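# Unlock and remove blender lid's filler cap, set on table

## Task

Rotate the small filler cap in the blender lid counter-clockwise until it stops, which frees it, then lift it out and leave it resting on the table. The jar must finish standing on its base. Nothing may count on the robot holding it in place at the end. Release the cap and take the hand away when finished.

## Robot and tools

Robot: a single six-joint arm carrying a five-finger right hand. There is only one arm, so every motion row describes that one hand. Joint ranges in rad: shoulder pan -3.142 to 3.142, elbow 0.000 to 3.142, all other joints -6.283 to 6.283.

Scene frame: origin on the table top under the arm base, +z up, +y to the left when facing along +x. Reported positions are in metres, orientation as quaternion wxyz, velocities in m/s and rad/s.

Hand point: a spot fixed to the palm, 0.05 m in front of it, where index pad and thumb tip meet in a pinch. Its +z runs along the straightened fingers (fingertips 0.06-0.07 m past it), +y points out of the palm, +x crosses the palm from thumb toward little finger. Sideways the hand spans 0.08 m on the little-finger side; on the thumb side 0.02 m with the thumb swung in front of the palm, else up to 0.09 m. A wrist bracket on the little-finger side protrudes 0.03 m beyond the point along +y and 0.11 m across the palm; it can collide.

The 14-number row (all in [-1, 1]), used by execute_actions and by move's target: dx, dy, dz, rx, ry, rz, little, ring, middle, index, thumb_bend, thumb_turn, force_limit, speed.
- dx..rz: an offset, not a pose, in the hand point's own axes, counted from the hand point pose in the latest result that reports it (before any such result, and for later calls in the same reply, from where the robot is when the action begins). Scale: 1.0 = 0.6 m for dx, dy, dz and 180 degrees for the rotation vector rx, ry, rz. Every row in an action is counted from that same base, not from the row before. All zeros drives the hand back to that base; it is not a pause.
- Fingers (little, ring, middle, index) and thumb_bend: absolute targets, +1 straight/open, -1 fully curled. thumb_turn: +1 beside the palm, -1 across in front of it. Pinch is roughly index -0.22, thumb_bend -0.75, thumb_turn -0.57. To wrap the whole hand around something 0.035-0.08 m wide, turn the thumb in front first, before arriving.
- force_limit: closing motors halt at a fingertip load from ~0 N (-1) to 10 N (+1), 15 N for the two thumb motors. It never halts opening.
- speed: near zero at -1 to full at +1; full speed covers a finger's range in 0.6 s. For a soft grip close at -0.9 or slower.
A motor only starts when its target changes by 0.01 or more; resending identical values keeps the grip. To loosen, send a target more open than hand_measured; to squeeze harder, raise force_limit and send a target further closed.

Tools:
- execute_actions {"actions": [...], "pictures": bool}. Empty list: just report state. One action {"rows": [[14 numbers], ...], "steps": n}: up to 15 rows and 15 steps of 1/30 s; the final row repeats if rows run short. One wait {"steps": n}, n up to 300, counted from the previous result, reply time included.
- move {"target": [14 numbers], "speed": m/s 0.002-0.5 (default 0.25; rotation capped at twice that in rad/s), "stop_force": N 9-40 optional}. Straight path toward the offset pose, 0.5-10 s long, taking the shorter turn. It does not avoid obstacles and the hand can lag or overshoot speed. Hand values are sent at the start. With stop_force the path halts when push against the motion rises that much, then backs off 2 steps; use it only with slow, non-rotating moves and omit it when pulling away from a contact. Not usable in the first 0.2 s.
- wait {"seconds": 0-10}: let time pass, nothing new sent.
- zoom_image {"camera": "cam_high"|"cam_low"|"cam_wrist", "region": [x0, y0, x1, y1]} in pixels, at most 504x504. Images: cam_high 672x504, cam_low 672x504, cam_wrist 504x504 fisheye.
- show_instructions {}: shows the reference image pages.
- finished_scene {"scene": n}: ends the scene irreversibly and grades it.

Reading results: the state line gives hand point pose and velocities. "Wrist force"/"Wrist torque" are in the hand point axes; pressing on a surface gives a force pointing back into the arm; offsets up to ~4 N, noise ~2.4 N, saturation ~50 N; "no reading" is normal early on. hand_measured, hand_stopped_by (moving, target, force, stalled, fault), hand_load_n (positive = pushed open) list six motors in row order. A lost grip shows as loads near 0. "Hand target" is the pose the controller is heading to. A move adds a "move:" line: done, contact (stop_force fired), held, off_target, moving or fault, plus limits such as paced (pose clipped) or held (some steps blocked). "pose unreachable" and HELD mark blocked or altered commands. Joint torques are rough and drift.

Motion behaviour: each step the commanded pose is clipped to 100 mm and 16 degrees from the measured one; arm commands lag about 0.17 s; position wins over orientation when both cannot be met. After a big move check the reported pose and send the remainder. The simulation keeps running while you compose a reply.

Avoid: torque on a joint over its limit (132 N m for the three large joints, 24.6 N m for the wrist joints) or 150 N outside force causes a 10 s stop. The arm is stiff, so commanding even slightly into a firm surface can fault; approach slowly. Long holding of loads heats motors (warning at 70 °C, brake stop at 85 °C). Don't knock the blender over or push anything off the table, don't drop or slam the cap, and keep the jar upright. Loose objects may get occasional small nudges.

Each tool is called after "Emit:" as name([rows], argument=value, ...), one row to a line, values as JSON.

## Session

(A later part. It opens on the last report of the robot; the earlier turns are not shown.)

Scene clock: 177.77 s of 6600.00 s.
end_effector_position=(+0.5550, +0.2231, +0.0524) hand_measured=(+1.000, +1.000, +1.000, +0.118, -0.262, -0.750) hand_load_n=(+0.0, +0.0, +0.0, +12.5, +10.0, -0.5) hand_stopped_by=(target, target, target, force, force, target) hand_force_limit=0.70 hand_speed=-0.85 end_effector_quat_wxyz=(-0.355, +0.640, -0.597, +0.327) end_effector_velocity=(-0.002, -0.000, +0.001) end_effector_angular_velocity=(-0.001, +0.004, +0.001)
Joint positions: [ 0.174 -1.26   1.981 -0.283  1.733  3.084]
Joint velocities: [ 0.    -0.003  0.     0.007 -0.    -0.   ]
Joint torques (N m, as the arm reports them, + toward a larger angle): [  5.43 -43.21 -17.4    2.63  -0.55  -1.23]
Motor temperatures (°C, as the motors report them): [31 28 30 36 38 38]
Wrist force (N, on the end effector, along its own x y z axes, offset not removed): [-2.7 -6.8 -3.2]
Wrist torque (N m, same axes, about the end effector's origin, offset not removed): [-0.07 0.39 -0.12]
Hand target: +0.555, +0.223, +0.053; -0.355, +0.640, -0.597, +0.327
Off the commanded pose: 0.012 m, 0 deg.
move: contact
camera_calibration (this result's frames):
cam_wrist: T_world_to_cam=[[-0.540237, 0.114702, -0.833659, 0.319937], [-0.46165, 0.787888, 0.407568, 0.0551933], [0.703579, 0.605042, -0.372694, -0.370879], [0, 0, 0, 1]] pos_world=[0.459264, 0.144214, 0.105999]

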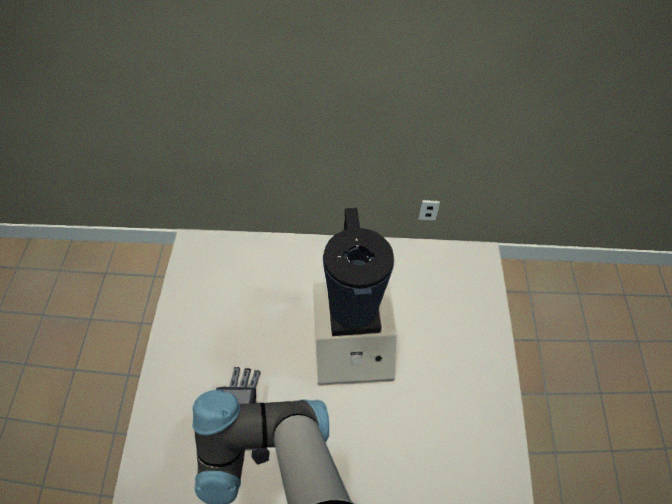

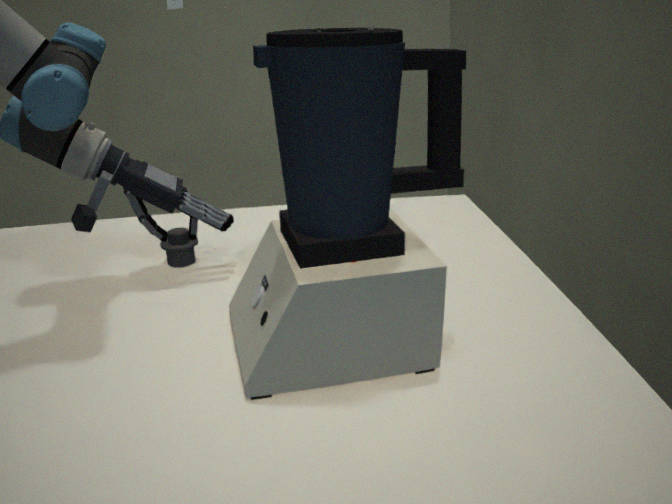

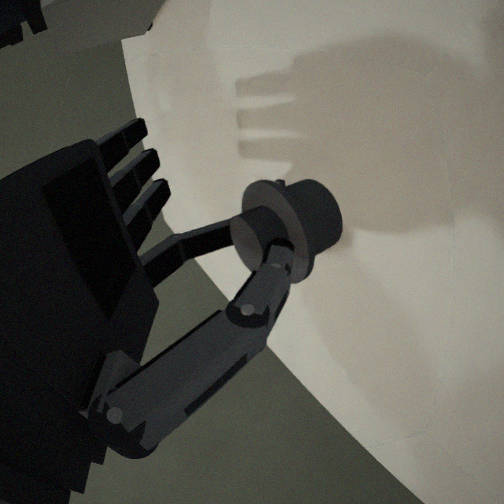

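Emit:
execute_actions([
  {"rows":[[0,-0.001,-0.0006,0,0,0,1,1,1,0.3,0.0,-0.75,0.7,-0.2]],"steps":15},
], pictures=false)

Emit:
move(target=[0,-0.31,-0.2,0,0,0,1,1,1,0.3,0.0,-0.75,0.7,-0.2], speed=0.25)

Scene clock: 186.00 s of 6600.00 s.
end_effector_position=(+0.5550, +0.2231, +0.0531) hand_measured=(+1.000, +1.000, +1.000, +0.300, +0.000, -0.750) hand_load_n=(+0.0, +0.0, +0.0, +0.0, +0.0, +0.0) hand_stopped_by=(target, target, target, target, moving, target) hand_force_limit=0.70 hand_speed=-0.20 end_effector_quat_wxyz=(-0.355, +0.640, -0.597, +0.327) end_effector_velocity=(-0.000, -0.000, -0.000) end_effector_angular_velocity=(-0.000, +0.001, +0.000)
Joint positions: [ 0.174 -1.261  1.981 -0.281  1.733  3.084]
Joint velocities: [-0.    -0.    -0.     0.001 -0.    -0.   ]
Joint torques (N m, as the arm reports them, + toward a larger angle): [ 15.4  -45.89 -21.76   2.11   2.52   2.  ]
Motor temperatures (°C, as the motors report them): [31 28 30 36 38 38]
Wrist force (N, on the end effector, along its own x y z axes, offset not removed): [-2.6 0.0 0.6]
Wrist torque (N m, same axes, about the end effector's origin, offset not removed): [0.06 0.39 -0.10]
Hand target: +0.555, +0.223, +0.053; -0.355, +0.640, -0.597, +0.327
Off the commanded pose: 0.000 m, 0 deg.
Steps of this call (steps 1 to 90: nothing new was sent; then 4.73 s passed at rest; steps 91 to 105: all 15 steps of this action). Readings (end_effector_position | what the end effector reports):
91: (+0.5551, +0.2232, +0.0528) | hand_measured=(+1.000, +1.000, +1.000, +0.118, -0.262, -0.750) hand_load_n=(+0.0, +0.0, +0.0, +13.0, +9.5, -0.5) hand_stopped_by=(target, target, target, moving, moving, target) hand_force_limit=0.70 hand_speed=-0.20
92: (+0.5551, +0.2232, +0.0529) | hand_measured=(+1.000, +1.000, +1.000, +0.118, -0.262, -0.750) hand_load_n=(+0.0, +0.0, +0.0, +13.0, +9.5, -0.5) hand_stopped_by=(target, target, target, moving, moving, target) hand_force_limit=0.70 hand_speed=-0.20
94: (+0.5551, +0.2232, +0.0530) | hand_measured=(+1.000, +1.000, +1.000, +0.156, -0.244, -0.750) hand_load_n=(+0.0, +0.0, +0.0, +0.5, +0.0, +0.0) hand_stopped_by=(target, target, target, moving, moving, target) hand_force_limit=0.70 hand_speed=-0.20
98: (+0.5550, +0.2231, +0.0530) | hand_measured=(+1.000, +1.000, +1.000, +0.300, -0.132, -0.750) hand_load_n=(+0.0, +0.0, +0.0, +0.0, +0.0, +0.0) hand_stopped_by=(target, target, target, moving, moving, target) hand_force_limit=0.70 hand_speed=-0.20
105: the state above

Scene clock: 187.70 s of 6600.00 s.
end_effector_position=(+0.5527, +0.2218, +0.2742) hand_measured=(+1.000, +1.000, +1.000, +0.300, +0.000, -0.750) hand_load_n=(+0.0, +0.0, +0.0, +0.0, +0.0, +0.0) hand_stopped_by=(target, target, target, target, target, target) hand_force_limit=0.70 hand_speed=-0.20 end_effector_quat_wxyz=(-0.355, +0.640, -0.597, +0.327) end_effector_velocity=(+0.000, -0.000, +0.004) end_effector_angular_velocity=(+0.000, -0.001, -0.000)
Joint positions: [ 0.257 -1.517  1.673  0.289  1.808  3.12 ]
Joint velocities: [ 0.001 -0.003 -0.007  0.009  0.001  0.   ]
Joint torques (N m, as the arm reports them, + toward a larger angle): [ 16.51 -40.36 -26.77   2.26   2.87   1.94]
Motor temperatures (°C, as the motors report them): [31 28 30 36 38 38]
Wrist force (N, on the end effector, along its own x y z axes, offset not removed): [-3.7 -1.5 -0.6]
Wrist torque (N m, same axes, about the end effector's origin, offset not removed): [-0.04 0.59 -0.19]
Hand target: +0.553, +0.222, +0.274; -0.355, +0.640, -0.597, +0.327
Off the commanded pose: 0.000 m, 0 deg.
move: done
camera_calibration (this result's frames):
cam_wrist: T_world_to_cam=[[-0.54012, 0.114655, -0.833741, 0.503753], [-0.461735, 0.787887, 0.407473, -0.0351073], [0.703613, 0.605052, -0.372613, -0.285815], [0, 0, 0, 1]] pos_world=[0.456979, 0.142835, 0.327806]

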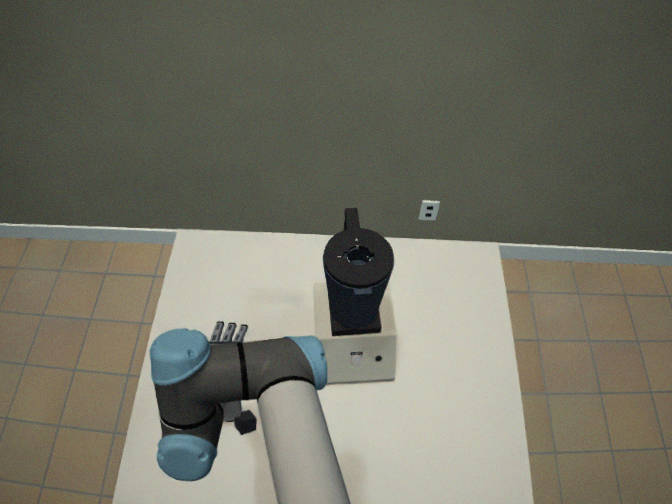

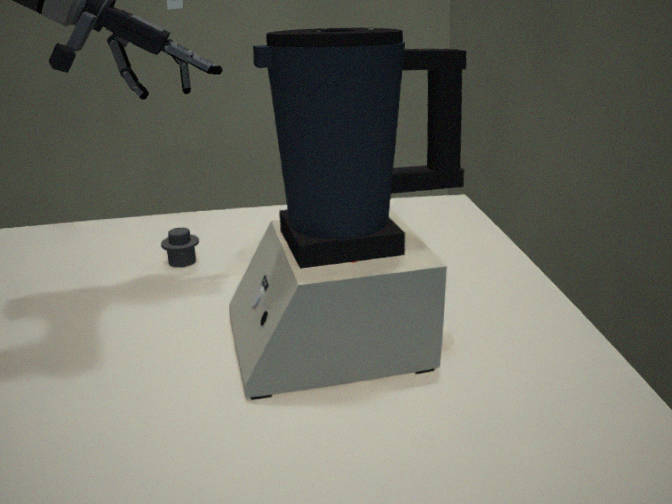

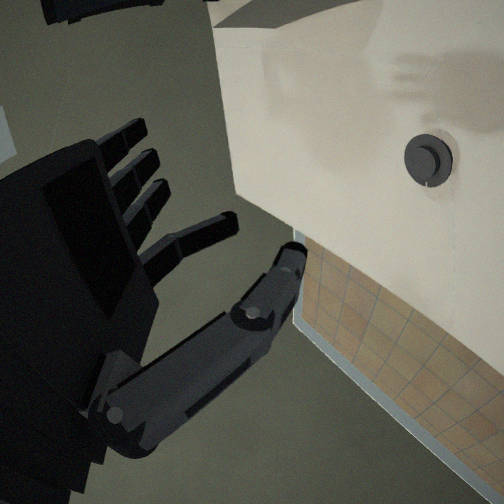

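Emit:
finished_scene(scene=2)

The scene is finished: the task was done.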